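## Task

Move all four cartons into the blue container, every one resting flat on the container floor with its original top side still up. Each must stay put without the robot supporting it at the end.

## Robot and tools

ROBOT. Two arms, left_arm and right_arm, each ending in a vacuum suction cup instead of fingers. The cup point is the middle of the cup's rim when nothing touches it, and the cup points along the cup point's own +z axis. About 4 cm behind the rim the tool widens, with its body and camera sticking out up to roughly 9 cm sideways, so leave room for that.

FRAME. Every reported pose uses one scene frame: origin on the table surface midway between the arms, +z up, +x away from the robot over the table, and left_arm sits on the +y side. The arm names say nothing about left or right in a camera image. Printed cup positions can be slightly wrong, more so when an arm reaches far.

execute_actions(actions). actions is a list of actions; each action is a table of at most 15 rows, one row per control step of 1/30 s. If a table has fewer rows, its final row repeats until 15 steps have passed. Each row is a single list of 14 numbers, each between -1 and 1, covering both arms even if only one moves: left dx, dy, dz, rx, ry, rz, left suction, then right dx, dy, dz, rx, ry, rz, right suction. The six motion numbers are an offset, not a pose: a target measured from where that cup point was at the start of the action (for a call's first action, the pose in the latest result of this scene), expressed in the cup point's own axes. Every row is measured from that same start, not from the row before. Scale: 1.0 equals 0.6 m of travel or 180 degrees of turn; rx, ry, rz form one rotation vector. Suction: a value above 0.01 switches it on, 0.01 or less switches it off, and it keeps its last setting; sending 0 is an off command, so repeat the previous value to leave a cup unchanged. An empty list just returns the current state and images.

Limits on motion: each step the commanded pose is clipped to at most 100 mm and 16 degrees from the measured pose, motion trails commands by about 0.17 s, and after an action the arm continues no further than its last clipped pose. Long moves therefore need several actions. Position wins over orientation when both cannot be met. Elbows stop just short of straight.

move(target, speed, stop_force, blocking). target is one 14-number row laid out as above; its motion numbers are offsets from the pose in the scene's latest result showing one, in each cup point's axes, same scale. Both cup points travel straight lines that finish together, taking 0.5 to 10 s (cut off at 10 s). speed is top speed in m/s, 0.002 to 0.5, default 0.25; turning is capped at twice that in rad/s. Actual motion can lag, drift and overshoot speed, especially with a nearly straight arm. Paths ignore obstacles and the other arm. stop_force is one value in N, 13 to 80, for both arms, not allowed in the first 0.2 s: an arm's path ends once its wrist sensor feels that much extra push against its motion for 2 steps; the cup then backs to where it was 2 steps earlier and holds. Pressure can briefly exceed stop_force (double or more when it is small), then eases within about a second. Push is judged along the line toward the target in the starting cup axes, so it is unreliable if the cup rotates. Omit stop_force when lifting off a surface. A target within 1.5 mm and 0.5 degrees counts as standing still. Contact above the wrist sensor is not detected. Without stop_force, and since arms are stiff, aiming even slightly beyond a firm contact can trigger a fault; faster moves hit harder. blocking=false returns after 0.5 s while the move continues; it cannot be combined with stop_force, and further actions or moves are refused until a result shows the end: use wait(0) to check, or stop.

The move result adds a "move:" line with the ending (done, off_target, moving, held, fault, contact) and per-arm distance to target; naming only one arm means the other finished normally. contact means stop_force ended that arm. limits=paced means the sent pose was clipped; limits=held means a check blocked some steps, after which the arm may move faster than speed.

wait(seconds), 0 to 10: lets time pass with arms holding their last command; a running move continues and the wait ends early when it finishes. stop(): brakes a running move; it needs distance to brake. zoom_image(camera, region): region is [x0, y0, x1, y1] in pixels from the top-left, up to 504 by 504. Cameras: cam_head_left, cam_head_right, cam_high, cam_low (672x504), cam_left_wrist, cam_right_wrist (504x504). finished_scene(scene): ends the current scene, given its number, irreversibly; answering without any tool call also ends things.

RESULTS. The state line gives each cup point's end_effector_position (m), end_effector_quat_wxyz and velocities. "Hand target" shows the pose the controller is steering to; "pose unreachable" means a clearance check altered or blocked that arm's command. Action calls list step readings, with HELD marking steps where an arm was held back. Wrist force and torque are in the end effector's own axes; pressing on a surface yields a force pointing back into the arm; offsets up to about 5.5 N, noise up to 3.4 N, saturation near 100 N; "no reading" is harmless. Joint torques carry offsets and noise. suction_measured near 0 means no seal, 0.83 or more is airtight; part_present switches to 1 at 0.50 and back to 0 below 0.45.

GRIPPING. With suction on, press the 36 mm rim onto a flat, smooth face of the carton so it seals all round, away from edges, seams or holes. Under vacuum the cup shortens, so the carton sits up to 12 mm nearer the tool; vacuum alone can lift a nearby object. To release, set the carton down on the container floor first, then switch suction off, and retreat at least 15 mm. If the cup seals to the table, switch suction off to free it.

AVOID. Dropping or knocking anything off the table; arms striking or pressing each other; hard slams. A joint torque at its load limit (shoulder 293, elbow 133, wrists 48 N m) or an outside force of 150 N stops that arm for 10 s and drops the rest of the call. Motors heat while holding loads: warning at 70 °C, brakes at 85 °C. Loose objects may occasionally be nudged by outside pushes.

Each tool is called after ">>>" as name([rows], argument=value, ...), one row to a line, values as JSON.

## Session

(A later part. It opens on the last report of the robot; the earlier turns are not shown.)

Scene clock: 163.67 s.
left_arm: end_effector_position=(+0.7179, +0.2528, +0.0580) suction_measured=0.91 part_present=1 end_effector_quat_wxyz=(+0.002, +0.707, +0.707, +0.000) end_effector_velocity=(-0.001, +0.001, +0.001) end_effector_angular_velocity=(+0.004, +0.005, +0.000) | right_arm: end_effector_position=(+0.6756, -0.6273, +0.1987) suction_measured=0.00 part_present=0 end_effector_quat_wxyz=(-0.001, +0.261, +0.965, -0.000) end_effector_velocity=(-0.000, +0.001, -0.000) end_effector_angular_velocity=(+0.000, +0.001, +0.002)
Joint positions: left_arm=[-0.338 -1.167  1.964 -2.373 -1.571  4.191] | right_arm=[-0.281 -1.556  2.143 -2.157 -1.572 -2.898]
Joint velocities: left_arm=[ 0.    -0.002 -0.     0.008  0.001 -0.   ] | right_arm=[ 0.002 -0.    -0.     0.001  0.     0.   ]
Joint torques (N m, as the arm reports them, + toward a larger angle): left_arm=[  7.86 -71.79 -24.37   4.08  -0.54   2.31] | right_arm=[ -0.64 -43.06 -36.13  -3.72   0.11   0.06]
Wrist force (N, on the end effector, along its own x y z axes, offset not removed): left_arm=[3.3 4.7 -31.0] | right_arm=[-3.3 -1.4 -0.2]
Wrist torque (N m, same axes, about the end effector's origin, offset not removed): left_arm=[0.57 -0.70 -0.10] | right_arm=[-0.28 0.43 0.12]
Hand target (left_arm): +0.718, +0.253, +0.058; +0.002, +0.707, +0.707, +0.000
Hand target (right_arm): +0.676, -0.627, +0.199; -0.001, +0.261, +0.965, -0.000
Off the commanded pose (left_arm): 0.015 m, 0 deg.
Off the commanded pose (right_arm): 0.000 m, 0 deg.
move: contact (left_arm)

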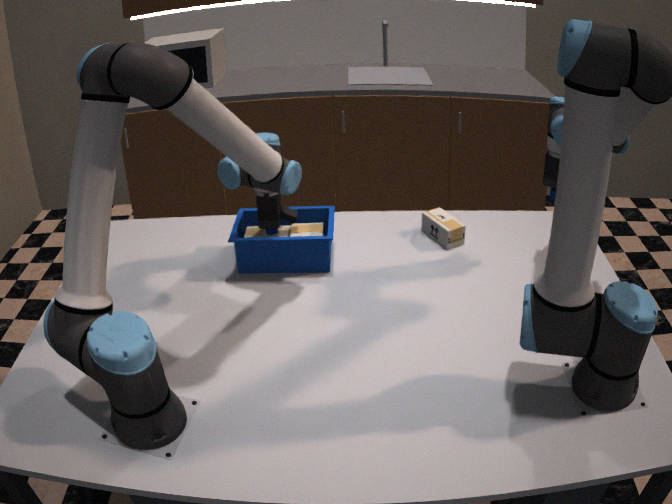

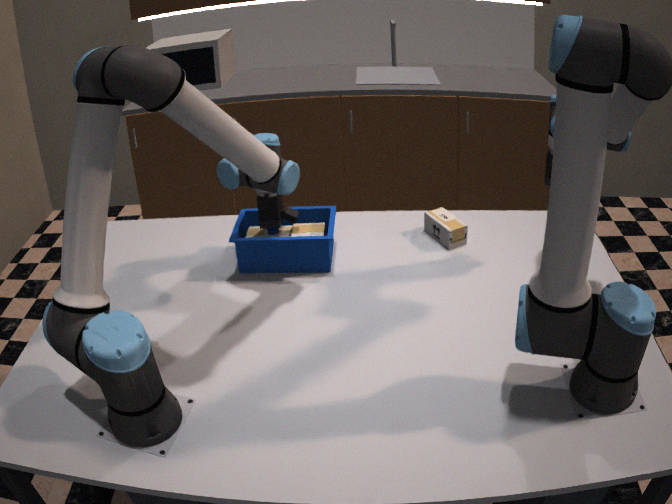

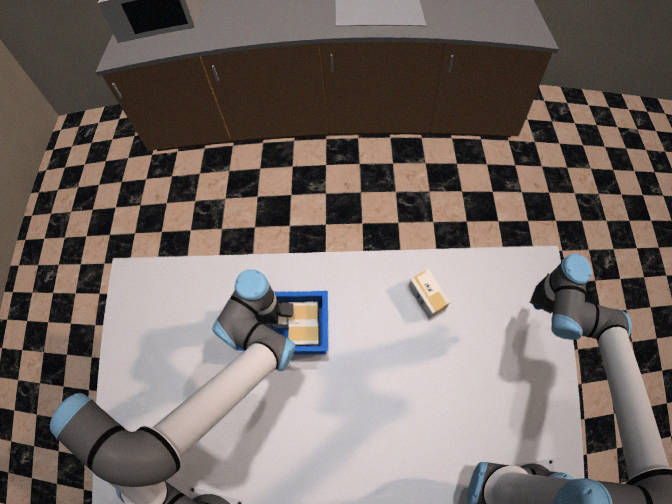

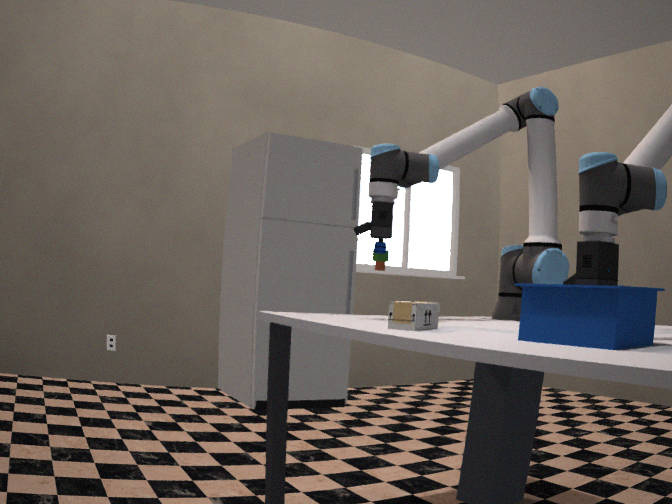

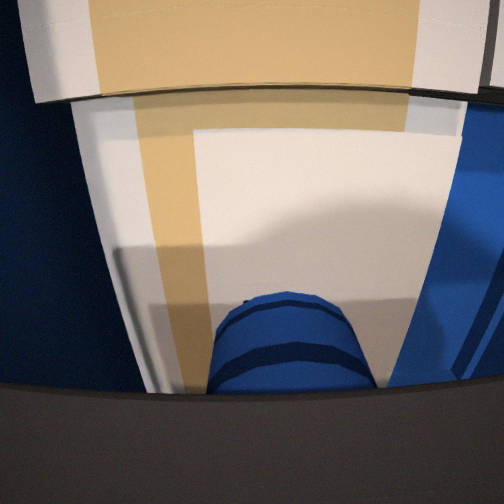

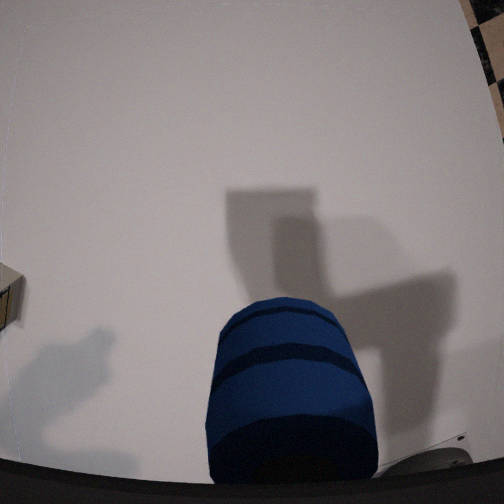

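>>> execute_actions([
  [[0,0,-0.002,0,0,0,0,0,0,0,0,0,0,0]],
])

>>> move(target=[0,0,-0.2,0,0,0,0,0,0,0,0,0,0,0])

>>> move(target=[-0.88,0.128,0.015,0,0,-0.667,0,0,0,0,0,0,0,0], speed=0.4)

Scene clock: 167.70 s.
left_arm: end_effector_position=(+0.7179, +0.2528, +0.0592) suction_measured=0.00 part_present=0 end_effector_quat_wxyz=(+0.002, +0.707, +0.707, +0.000) end_effector_velocity=(+0.001, +0.001, -0.000) end_effector_angular_velocity=(+0.001, -0.001, +0.001) | right_arm: end_effector_position=(+0.6756, -0.6273, +0.1987) suction_measured=0.00 part_present=0 end_effector_quat_wxyz=(-0.001, +0.261, +0.965, -0.000) end_effector_velocity=(+0.000, +0.000, +0.000) end_effector_angular_velocity=(-0.001, -0.002, +0.001)
Joint positions: left_arm=[-0.338 -1.168  1.964 -2.371 -1.571  4.191] | right_arm=[-0.281 -1.556  2.143 -2.157 -1.572 -2.898]
Joint velocities: left_arm=[ 0.001  0.     0.    -0.001  0.001  0.001] | right_arm=[ 0.001 -0.    -0.    -0.002 -0.    -0.   ]
Joint torques (N m, as the arm reports them, + toward a larger angle): left_arm=[ -6.89 -84.13 -34.4    0.66  -1.08   2.35] | right_arm=[ -0.07 -41.04 -36.47  -3.57   0.27  -0.16]
Wrist force (N, on the end effector, along its own x y z axes, offset not removed): left_arm=[1.2 -3.9 -12.4] | right_arm=[-1.5 -3.5 1.1]
Wrist torque (N m, same axes, about the end effector's origin, offset not removed): left_arm=[-0.59 -0.50 -0.05] | right_arm=[-0.61 -0.01 -0.08]
Hand target (left_arm): +0.718, +0.253, +0.059; +0.002, +0.707, +0.707, +0.000
Hand target (right_arm): +0.676, -0.627, +0.199; -0.001, +0.261, +0.965, -0.000
Off the commanded pose (left_arm): 0.000 m, 0 deg.
Off the commanded pose (right_arm): 0.000 m, 0 deg.
Step readings (end_effector_position):
0: left_arm (+0.7178, +0.2528, +0.0584) | right_arm (+0.6756, -0.6273, +0.1987)
1: left_arm (+0.7178, +0.2528, +0.0584) | right_arm (+0.6756, -0.6273, +0.1987)
2: left_arm (+0.7178, +0.2528, +0.0585) | right_arm (+0.6756, -0.6273, +0.1987)
4: left_arm (+0.7179, +0.2527, +0.0589) | right_arm (+0.6756, -0.6273, +0.1987)
8: left_arm (+0.7179, +0.2528, +0.0592) | right_arm (+0.6756, -0.6273, +0.1987)
15: end_effector_position above

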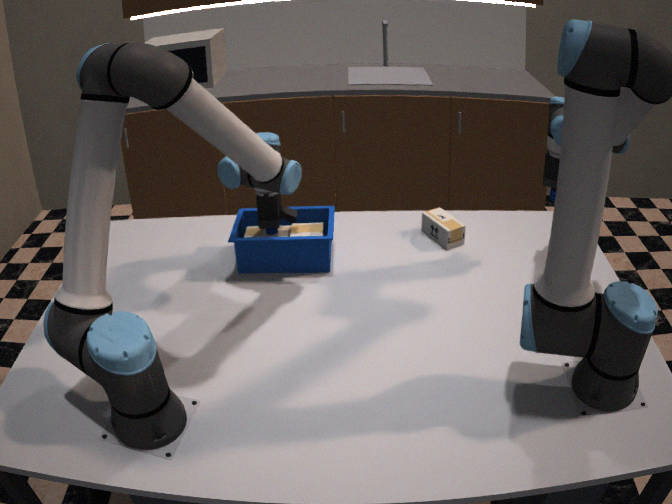

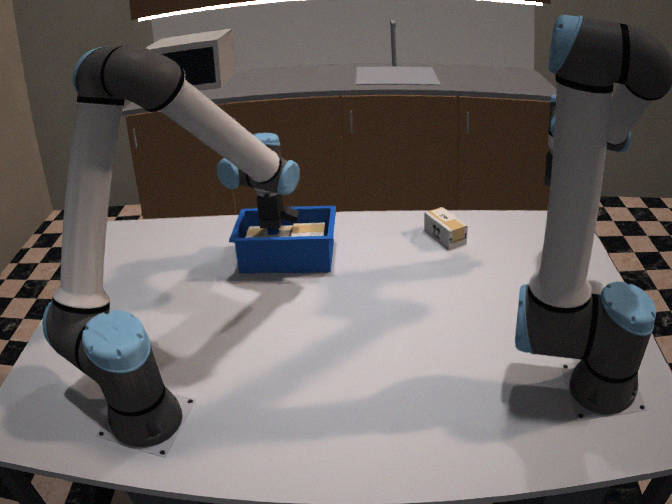

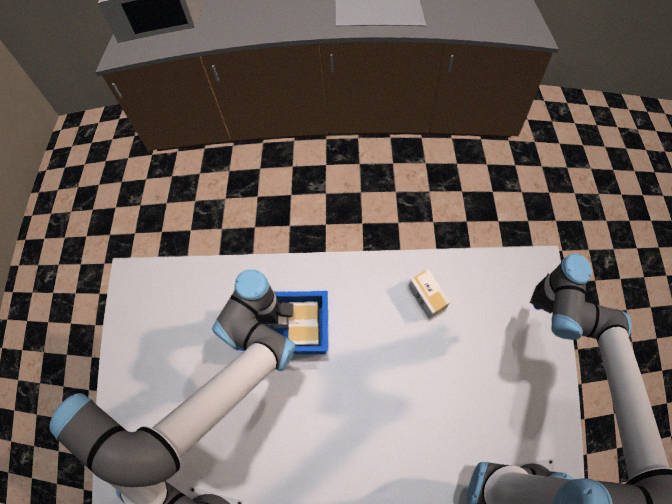

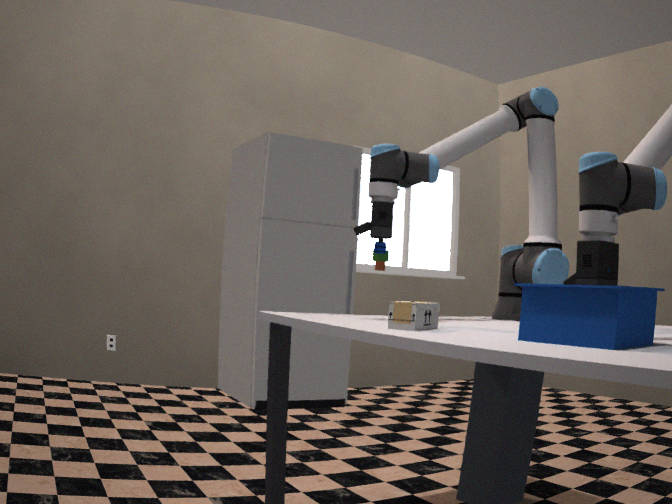

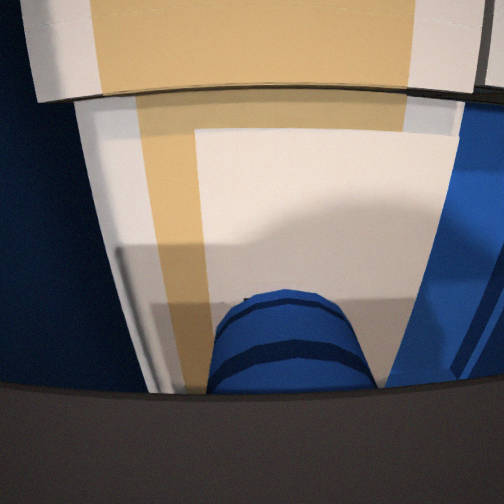

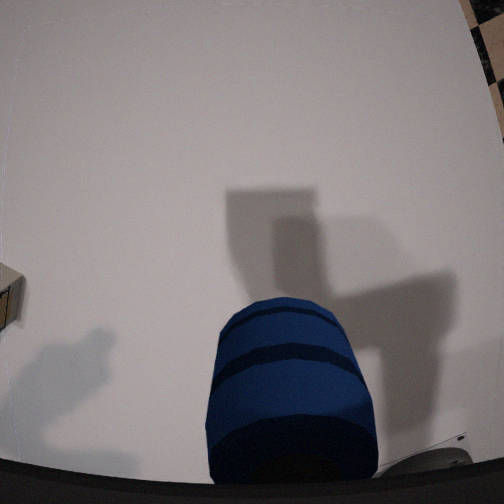

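Scene clock: 168.77 s.
left_arm: end_effector_position=(+0.7175, +0.2530, +0.1791) suction_measured=0.00 part_present=0 end_effector_quat_wxyz=(+0.002, +0.707, +0.707, +0.000) end_effector_velocity=(+0.000, -0.000, +0.002) end_effector_angular_velocity=(-0.000, -0.001, +0.000) | right_arm: end_effector_position=(+0.6756, -0.6273, +0.1987) suction_measured=0.00 part_present=0 end_effector_quat_wxyz=(-0.001, +0.261, +0.965, -0.000) end_effector_velocity=(-0.000, +0.000, -0.000) end_effector_angular_velocity=(-0.001, +0.001, -0.000)
Joint positions: left_arm=[-0.338 -1.302  1.886 -2.16  -1.571  4.191] | right_arm=[-0.281 -1.556  2.143 -2.157 -1.572 -2.898]
Joint velocities: left_arm=[-0.    -0.001 -0.002  0.002  0.    -0.   ] | right_arm=[ 0.001  0.     0.     0.    -0.001  0.001]
Joint torques (N m, as the arm reports them, + toward a larger angle): left_arm=[-12.74 -88.23 -47.65   0.24   1.21  -2.28] | right_arm=[ -0.35 -43.33 -35.42  -3.86  -0.13  -0.23]
Wrist force (N, on the end effector, along its own x y z axes, offset not removed): left_arm=[0.0 -0.3 -0.1] | right_arm=[3.2 -2.5 -1.0]
Wrist torque (N m, same axes, about the end effector's origin, offset not removed): left_arm=[0.10 -0.24 -0.07] | right_arm=[-0.52 -0.83 -0.12]
Hand target (left_arm): +0.718, +0.253, +0.179; +0.002, +0.707, +0.707, +0.000
Hand target (right_arm): +0.676, -0.627, +0.199; -0.001, +0.261, +0.965, -0.000
Off the commanded pose (left_arm): 0.000 m, 0 deg.
Off the commanded pose (right_arm): 0.000 m, 0 deg.
move: done

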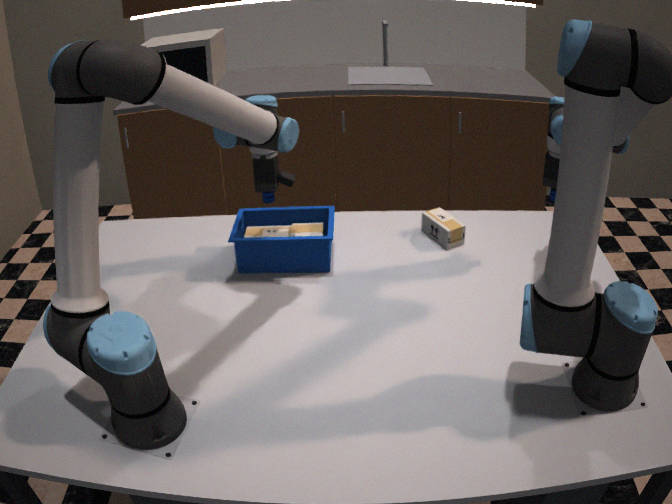

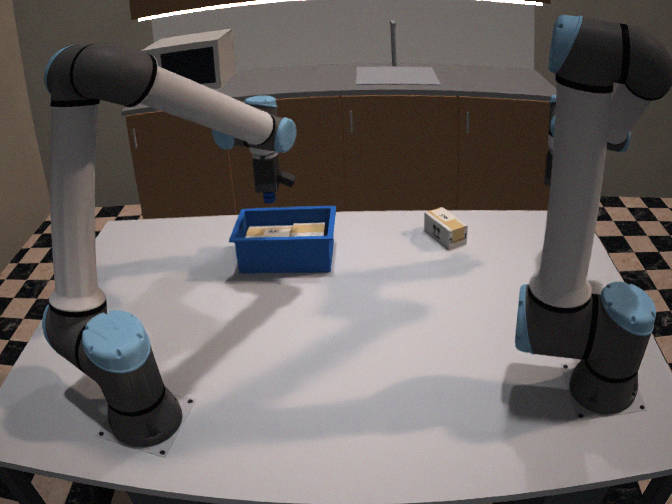

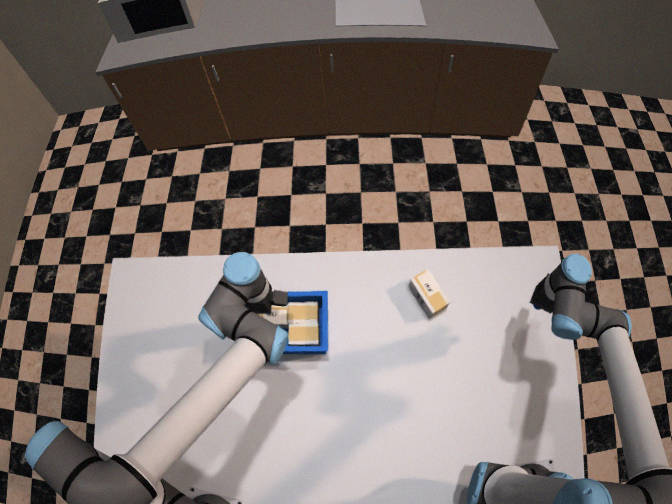

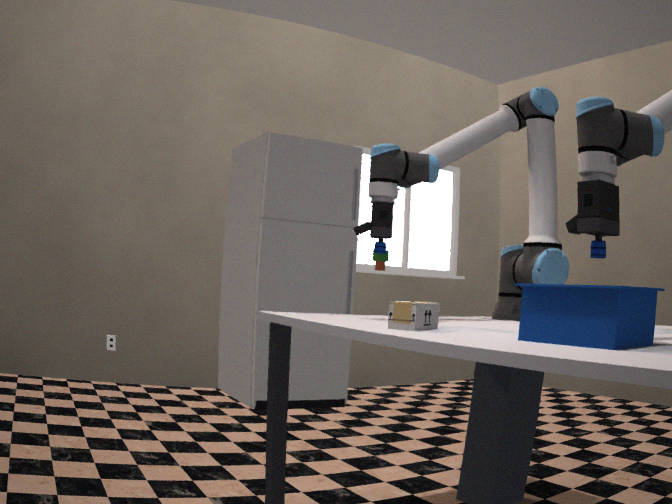

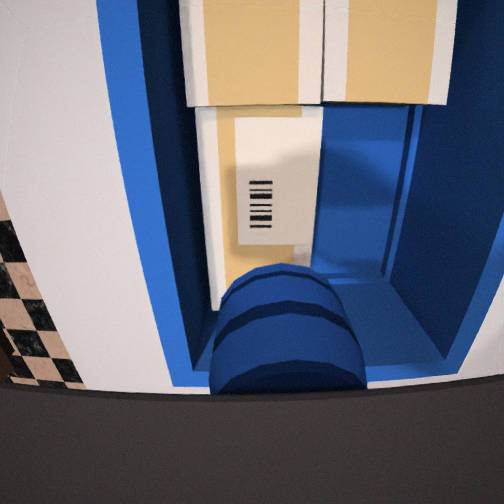

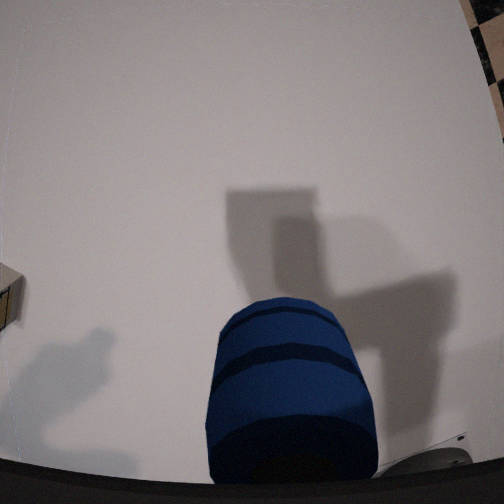

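Scene clock: 172.00 s.
left_arm: end_effector_position=(+0.7946, -0.2748, +0.1712) suction_measured=0.00 part_present=0 end_effector_quat_wxyz=(+0.001, -0.259, +0.966, -0.002) end_effector_velocity=(+0.001, -0.001, -0.000) end_effector_angular_velocity=(+0.004, +0.001, +0.007) | right_arm: end_effector_position=(+0.6756, -0.6273, +0.1987) suction_measured=0.00 part_present=0 end_effector_quat_wxyz=(-0.001, +0.261, +0.965, -0.000) end_effector_velocity=(+0.001, -0.001, +0.001) end_effector_angular_velocity=(-0.001, -0.004, -0.000)
Joint positions: left_arm=[-0.716 -0.781  1.072 -1.866 -1.571  1.718] | right_arm=[-0.281 -1.556  2.143 -2.157 -1.572 -2.898]
Joint velocities: left_arm=[-0.001  0.005 -0.008  0.007  0.002 -0.008] | right_arm=[-0.    -0.    -0.001 -0.003 -0.     0.   ]
Joint torques (N m, as the arm reports them, + toward a larger angle): left_arm=[-10.8  -98.66 -51.81  -0.4    1.42  -2.86] | right_arm=[  0.13 -41.93 -35.82  -3.79   0.38  -0.51]
Wrist force (N, on the end effector, along its own x y z axes, offset not removed): left_arm=[-0.6 -2.2 0.8] | right_arm=[2.9 -5.5 -1.9]
Wrist torque (N m, same axes, about the end effector's origin, offset not removed): left_arm=[-0.38 -0.12 -0.22] | right_arm=[-1.21 -0.70 -0.07]
Hand target (left_arm): +0.795, -0.275, +0.171; +0.001, -0.260, +0.966, -0.002
Hand target (right_arm): +0.676, -0.627, +0.199; -0.001, +0.261, +0.965, -0.000
Off the commanded pose (left_arm): 0.001 m, 0 deg.
Off the commanded pose (right_arm): 0.000 m, 0 deg.
move: done

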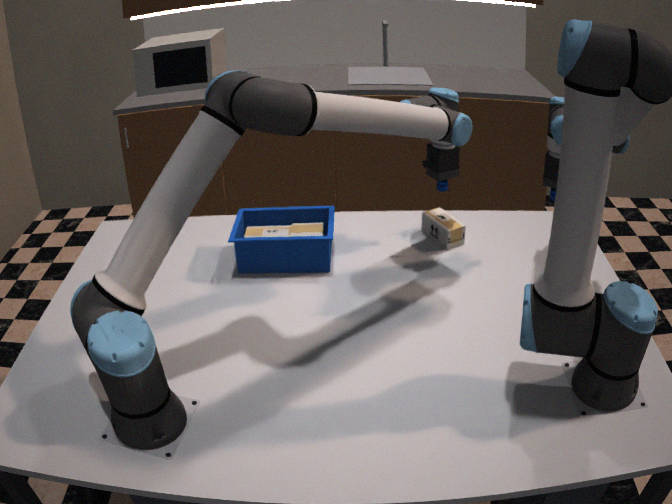

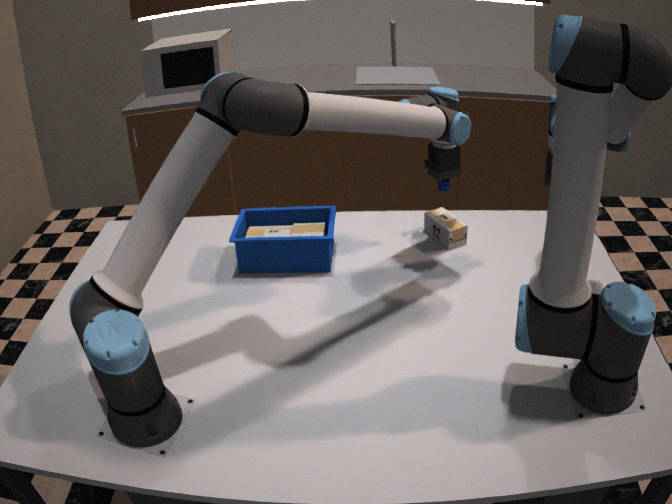

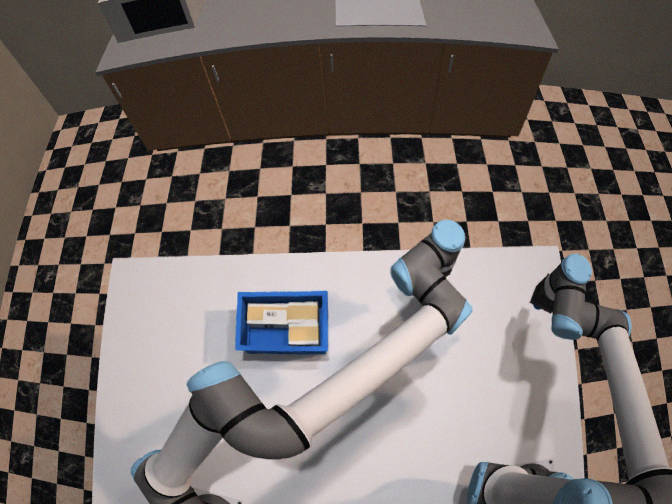

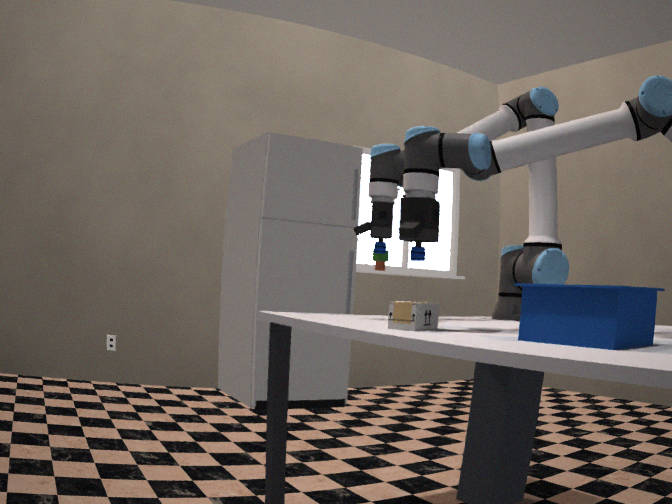

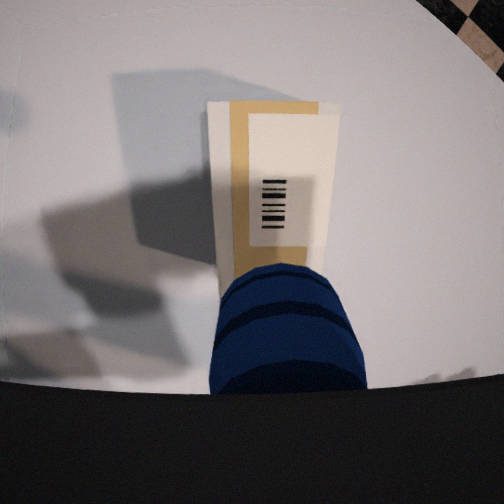

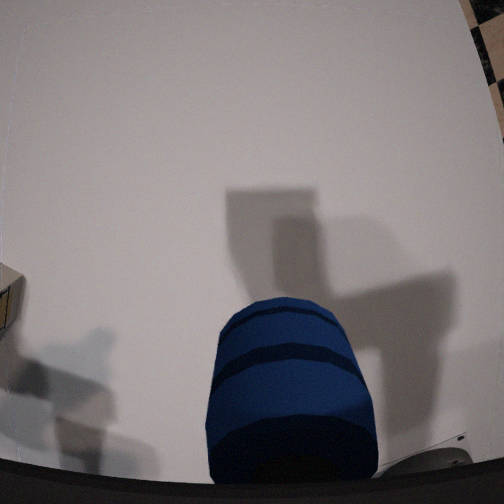

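>>> move(target=[-0.003,-0.011,0.16,0,0,0,0,0,0,0,0,0,0,0])

>>> move(target=[0,0,0.06,0,0,0,1,0,0,0,0,0,0,0], speed=0.012, stop_force=13)

>>> move(target=[0,0,-0.26,0,0,0,1,0,0,0,0,0,0,0])

Scene clock: 177.37 s.
left_arm: end_effector_position=(+0.7997, -0.2798, +0.0753) suction_measured=0.00 part_present=0 end_effector_quat_wxyz=(+0.001, -0.259, +0.966, -0.002) end_effector_velocity=(+0.001, +0.000, -0.002) end_effector_angular_velocity=(-0.000, +0.000, +0.001) | right_arm: end_effector_position=(+0.6756, -0.6273, +0.1987) suction_measured=0.00 part_present=0 end_effector_quat_wxyz=(-0.001, +0.261, +0.965, -0.000) end_effector_velocity=(-0.001, -0.001, -0.000) end_effector_angular_velocity=(+0.000, +0.002, -0.001)
Joint positions: left_arm=[-0.715 -0.708  1.117 -1.984 -1.571  1.719] | right_arm=[-0.281 -1.556  2.143 -2.157 -1.572 -2.898]
Joint velocities: left_arm=[ 0.001  0.002 -0.001 -0.001 -0.     0.   ] | right_arm=[-0.001 -0.     0.     0.003 -0.     0.   ]
Joint torques (N m, as the arm reports them, + toward a larger angle): left_arm=[ 11.97 -97.54 -50.7   -8.71  -0.61   2.29] | right_arm=[ -2.3  -39.87 -35.9   -3.92  -0.09  -0.57]
Wrist force (N, on the end effector, along its own x y z axes, offset not removed): left_arm=[-0.1 0.4 2.3] | right_arm=[1.4 -1.1 1.0]
Wrist torque (N m, same axes, about the end effector's origin, offset not removed): left_arm=[0.10 -0.32 -0.23] | right_arm=[-0.38 -0.40 0.01]
Hand target (left_arm): +0.800, -0.280, +0.075; +0.001, -0.259, +0.966, -0.002
Hand target (right_arm): +0.676, -0.627, +0.199; -0.001, +0.261, +0.965, -0.000
Off the commanded pose (left_arm): 0.000 m, 0 deg.
Off the commanded pose (right_arm): 0.000 m, 0 deg.
move: done

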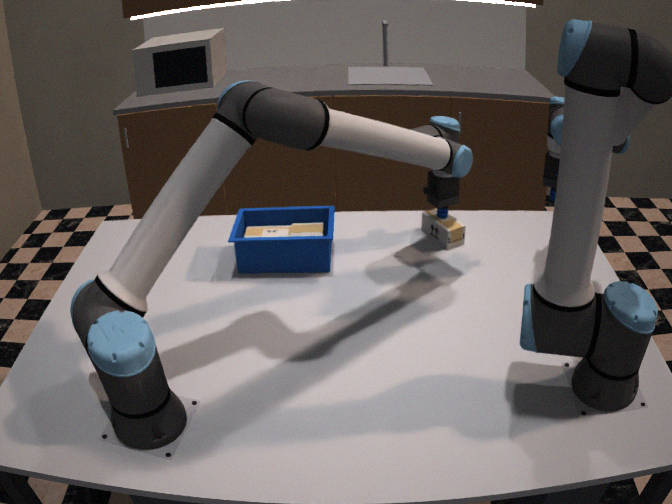

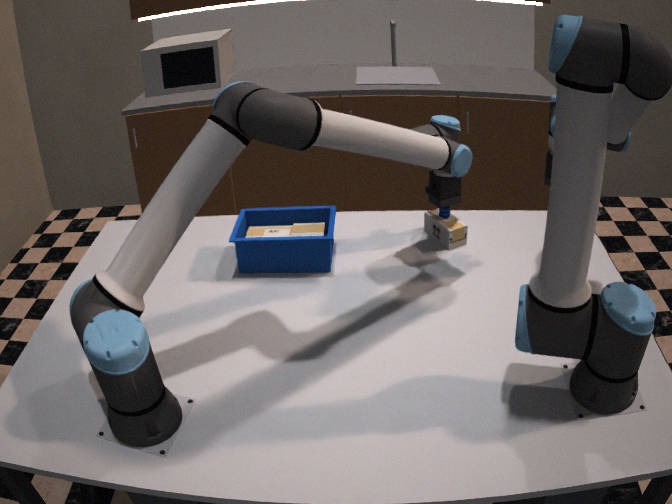

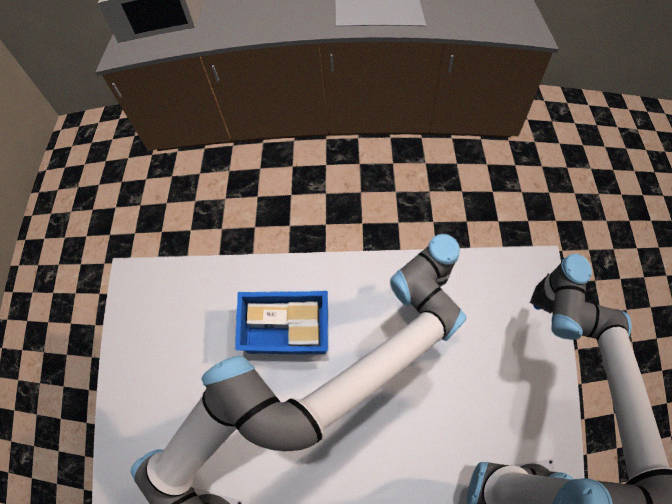

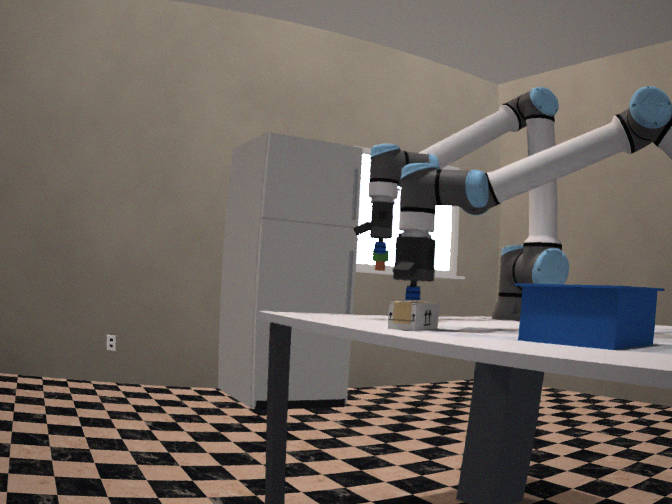

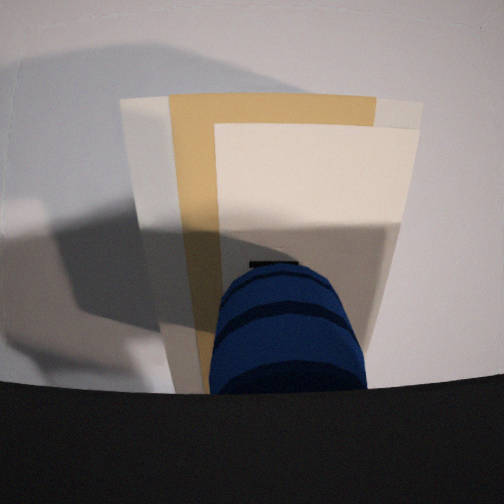

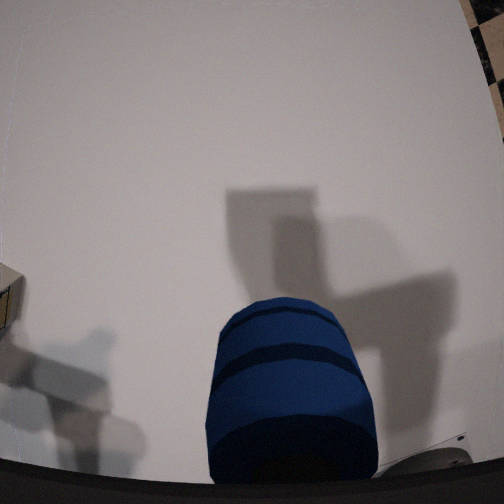

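Scene clock: 179.33 s.
left_arm: end_effector_position=(+0.7998, -0.2799, +0.0564) suction_measured=0.91 part_present=1 end_effector_quat_wxyz=(+0.001, -0.259, +0.966, -0.002) end_effector_velocity=(-0.002, +0.001, +0.000) end_effector_angular_velocity=(+0.005, +0.004, -0.001) | right_arm: end_effector_position=(+0.6756, -0.6273, +0.1987) suction_measured=0.00 part_present=0 end_effector_quat_wxyz=(-0.001, +0.261, +0.965, -0.000) end_effector_velocity=(+0.000, +0.001, +0.000) end_effector_angular_velocity=(-0.001, -0.001, +0.001)
Joint positions: left_arm=[-0.715 -0.694  1.126 -2.008 -1.571  1.719] | right_arm=[-0.281 -1.556  2.143 -2.157 -1.572 -2.898]
Joint velocities: left_arm=[-0.001 -0.001 -0.001  0.008 -0.     0.001] | right_arm=[ 0.001  0.     0.    -0.001 -0.     0.   ]
Joint torques (N m, as the arm reports them, + toward a larger angle): left_arm=[ -10.12 -101.52  -36.     -0.14   -0.26    2.82] | right_arm=[  4.86 -44.01 -35.73  -3.82   0.02  -0.11]
Wrist force (N, on the end effector, along its own x y z axes, offset not removed): left_arm=[3.1 13.7 -33.3] | right_arm=[1.6 -2.8 2.5]
Wrist torque (N m, same axes, about the end effector's origin, offset not removed): left_arm=[0.10 -0.32 -0.12] | right_arm=[-0.64 -0.36 0.10]
Hand target (left_arm): +0.800, -0.280, +0.057; +0.001, -0.259, +0.966, -0.002
Hand target (right_arm): +0.676, -0.627, +0.199; -0.001, +0.261, +0.965, -0.000
Off the commanded pose (left_arm): 0.017 m, 0 deg.
Off the commanded pose (right_arm): 0.000 m, 0 deg.
move: contact (left_arm)

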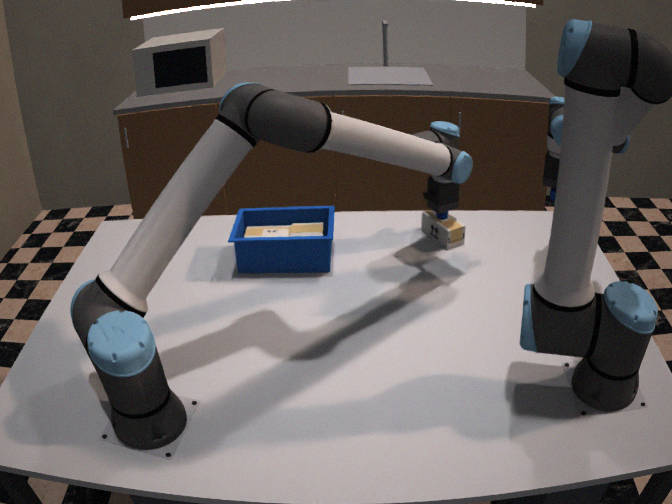

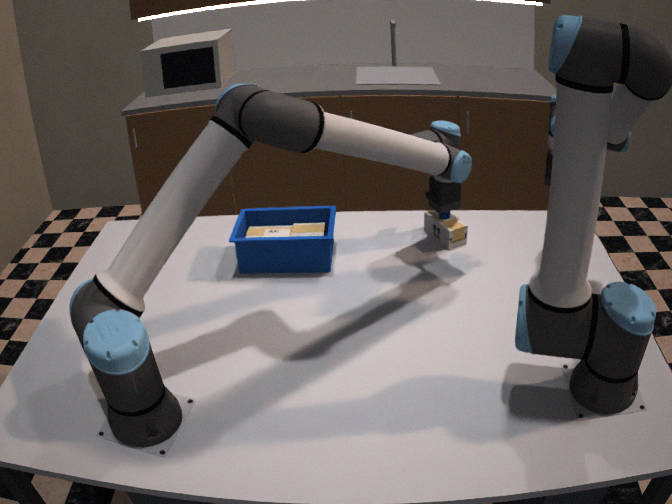

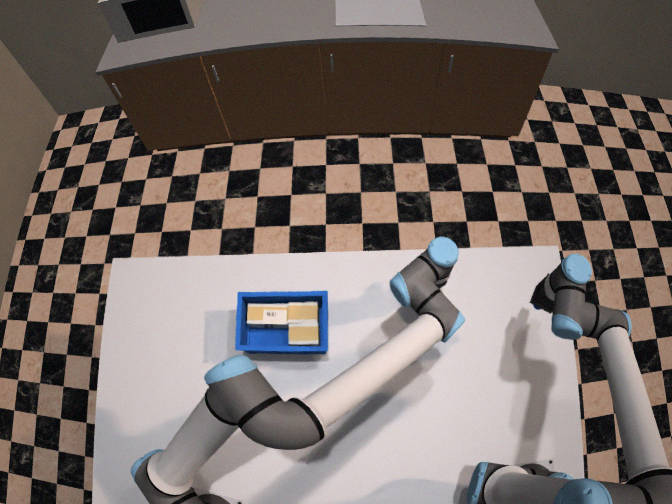

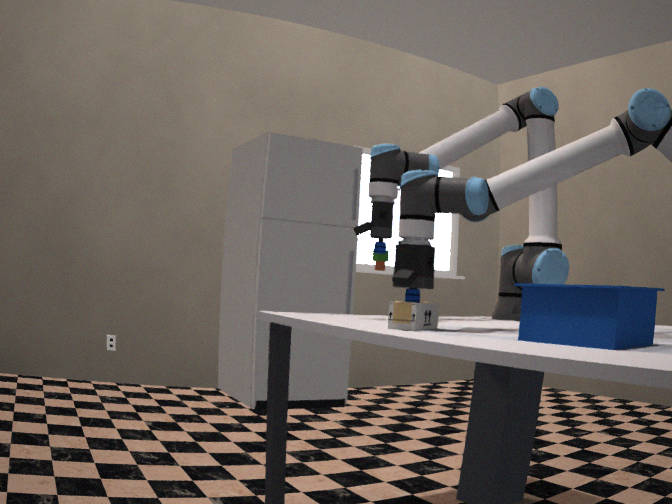

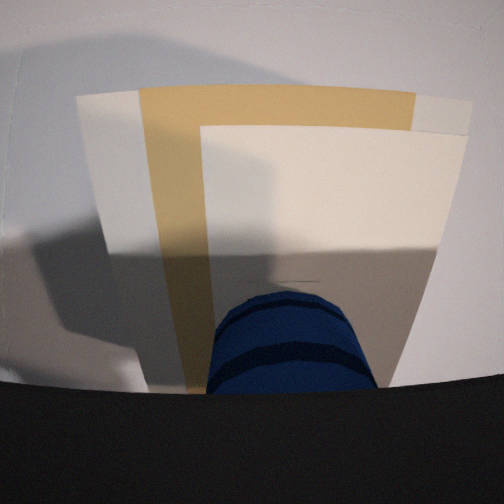

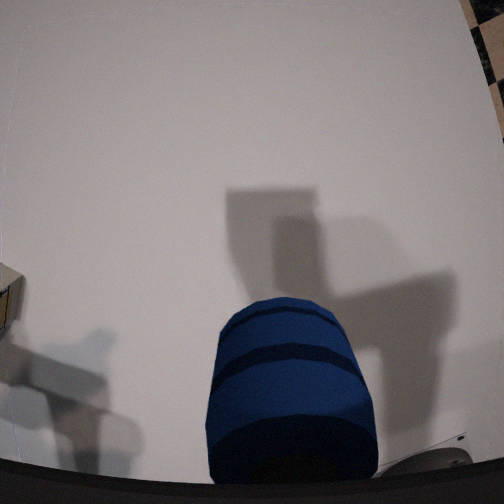

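Scene clock: 180.53 s.
left_arm: end_effector_position=(+0.7994, -0.2795, +0.2122) suction_measured=0.91 part_present=1 end_effector_quat_wxyz=(+0.001, -0.259, +0.966, -0.002) end_effector_velocity=(-0.000, -0.000, +0.001) end_effector_angular_velocity=(-0.001, +0.002, -0.000) | right_arm: end_effector_position=(+0.6756, -0.6273, +0.1987) suction_measured=0.00 part_present=0 end_effector_quat_wxyz=(-0.001, +0.261, +0.965, -0.000) end_effector_velocity=(-0.000, +0.001, -0.000) end_effector_angular_velocity=(+0.000, +0.001, +0.003)
Joint positions: left_arm=[-0.715 -0.789  1.011 -1.798 -1.571  1.719] | right_arm=[-0.281 -1.556  2.143 -2.157 -1.572 -2.898]
Joint velocities: left_arm=[-0.     0.    -0.002  0.003 -0.002  0.   ] | right_arm=[ 0.001 -0.    -0.     0.001 -0.    -0.002]
Joint torques (N m, as the arm reports them, + toward a larger angle): left_arm=[ -13.72 -139.33  -56.04   -0.97   -2.5    -2.7 ] | right_arm=[ -2.51 -40.15 -35.88  -3.75  -0.39   0.07]
Wrist force (N, on the end effector, along its own x y z axes, offset not removed): left_arm=[1.0 0.5 4.7] | right_arm=[-0.3 0.5 0.5]
Wrist torque (N m, same axes, about the end effector's origin, offset not removed): left_arm=[0.18 -0.34 -0.11] | right_arm=[-0.11 -0.28 -0.07]
Hand target (left_arm): +0.799, -0.279, +0.212; +0.001, -0.259, +0.966, -0.002
Hand target (right_arm): +0.676, -0.627, +0.199; -0.001, +0.261, +0.965, -0.000
Off the commanded pose (left_arm): 0.000 m, 0 deg.
Off the commanded pose (right_arm): 0.000 m, 0 deg.
move: done

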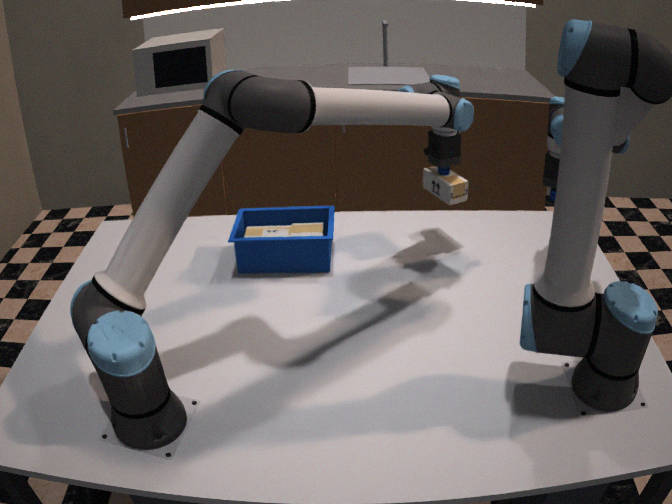

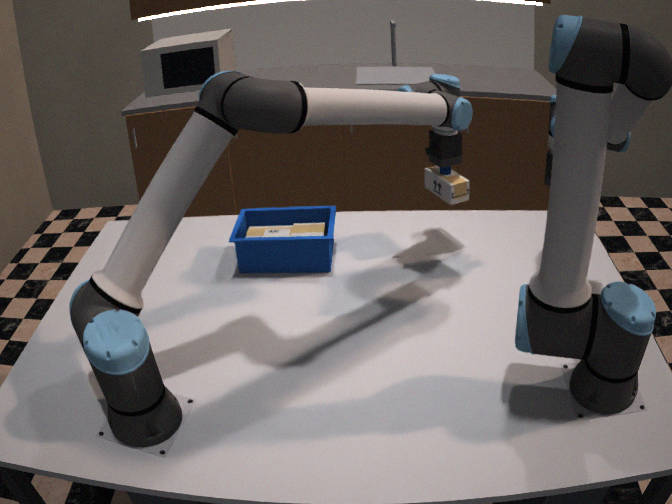

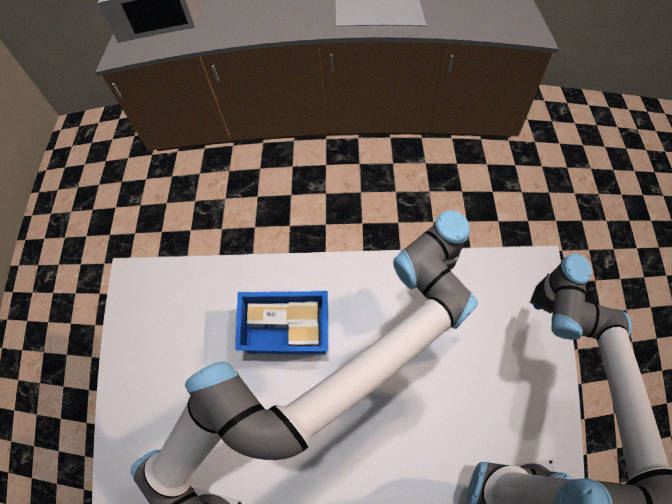

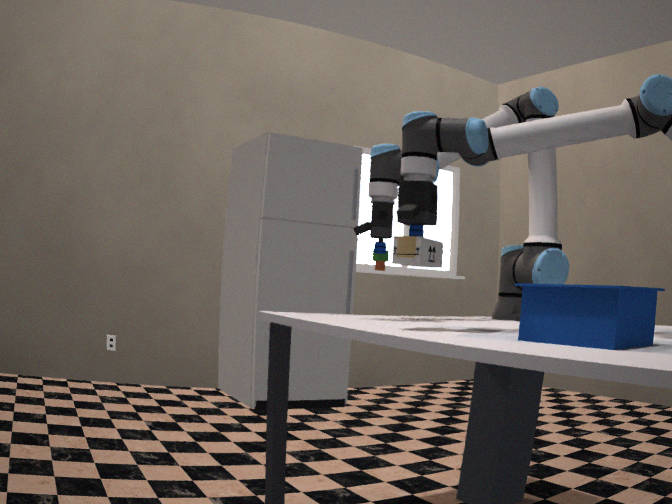

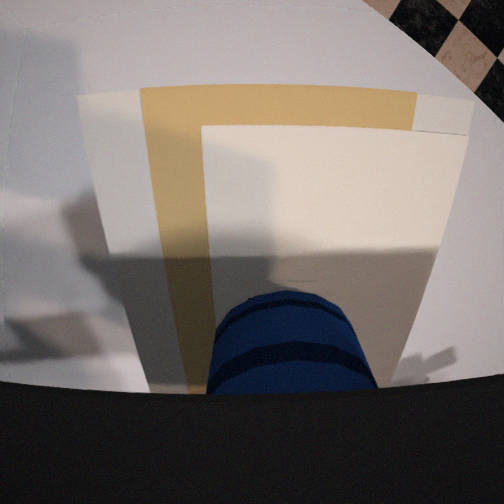

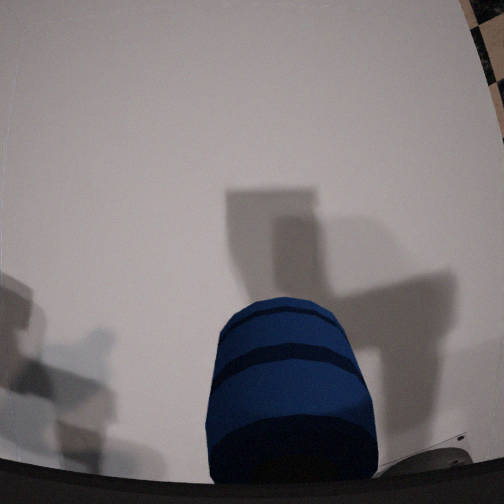

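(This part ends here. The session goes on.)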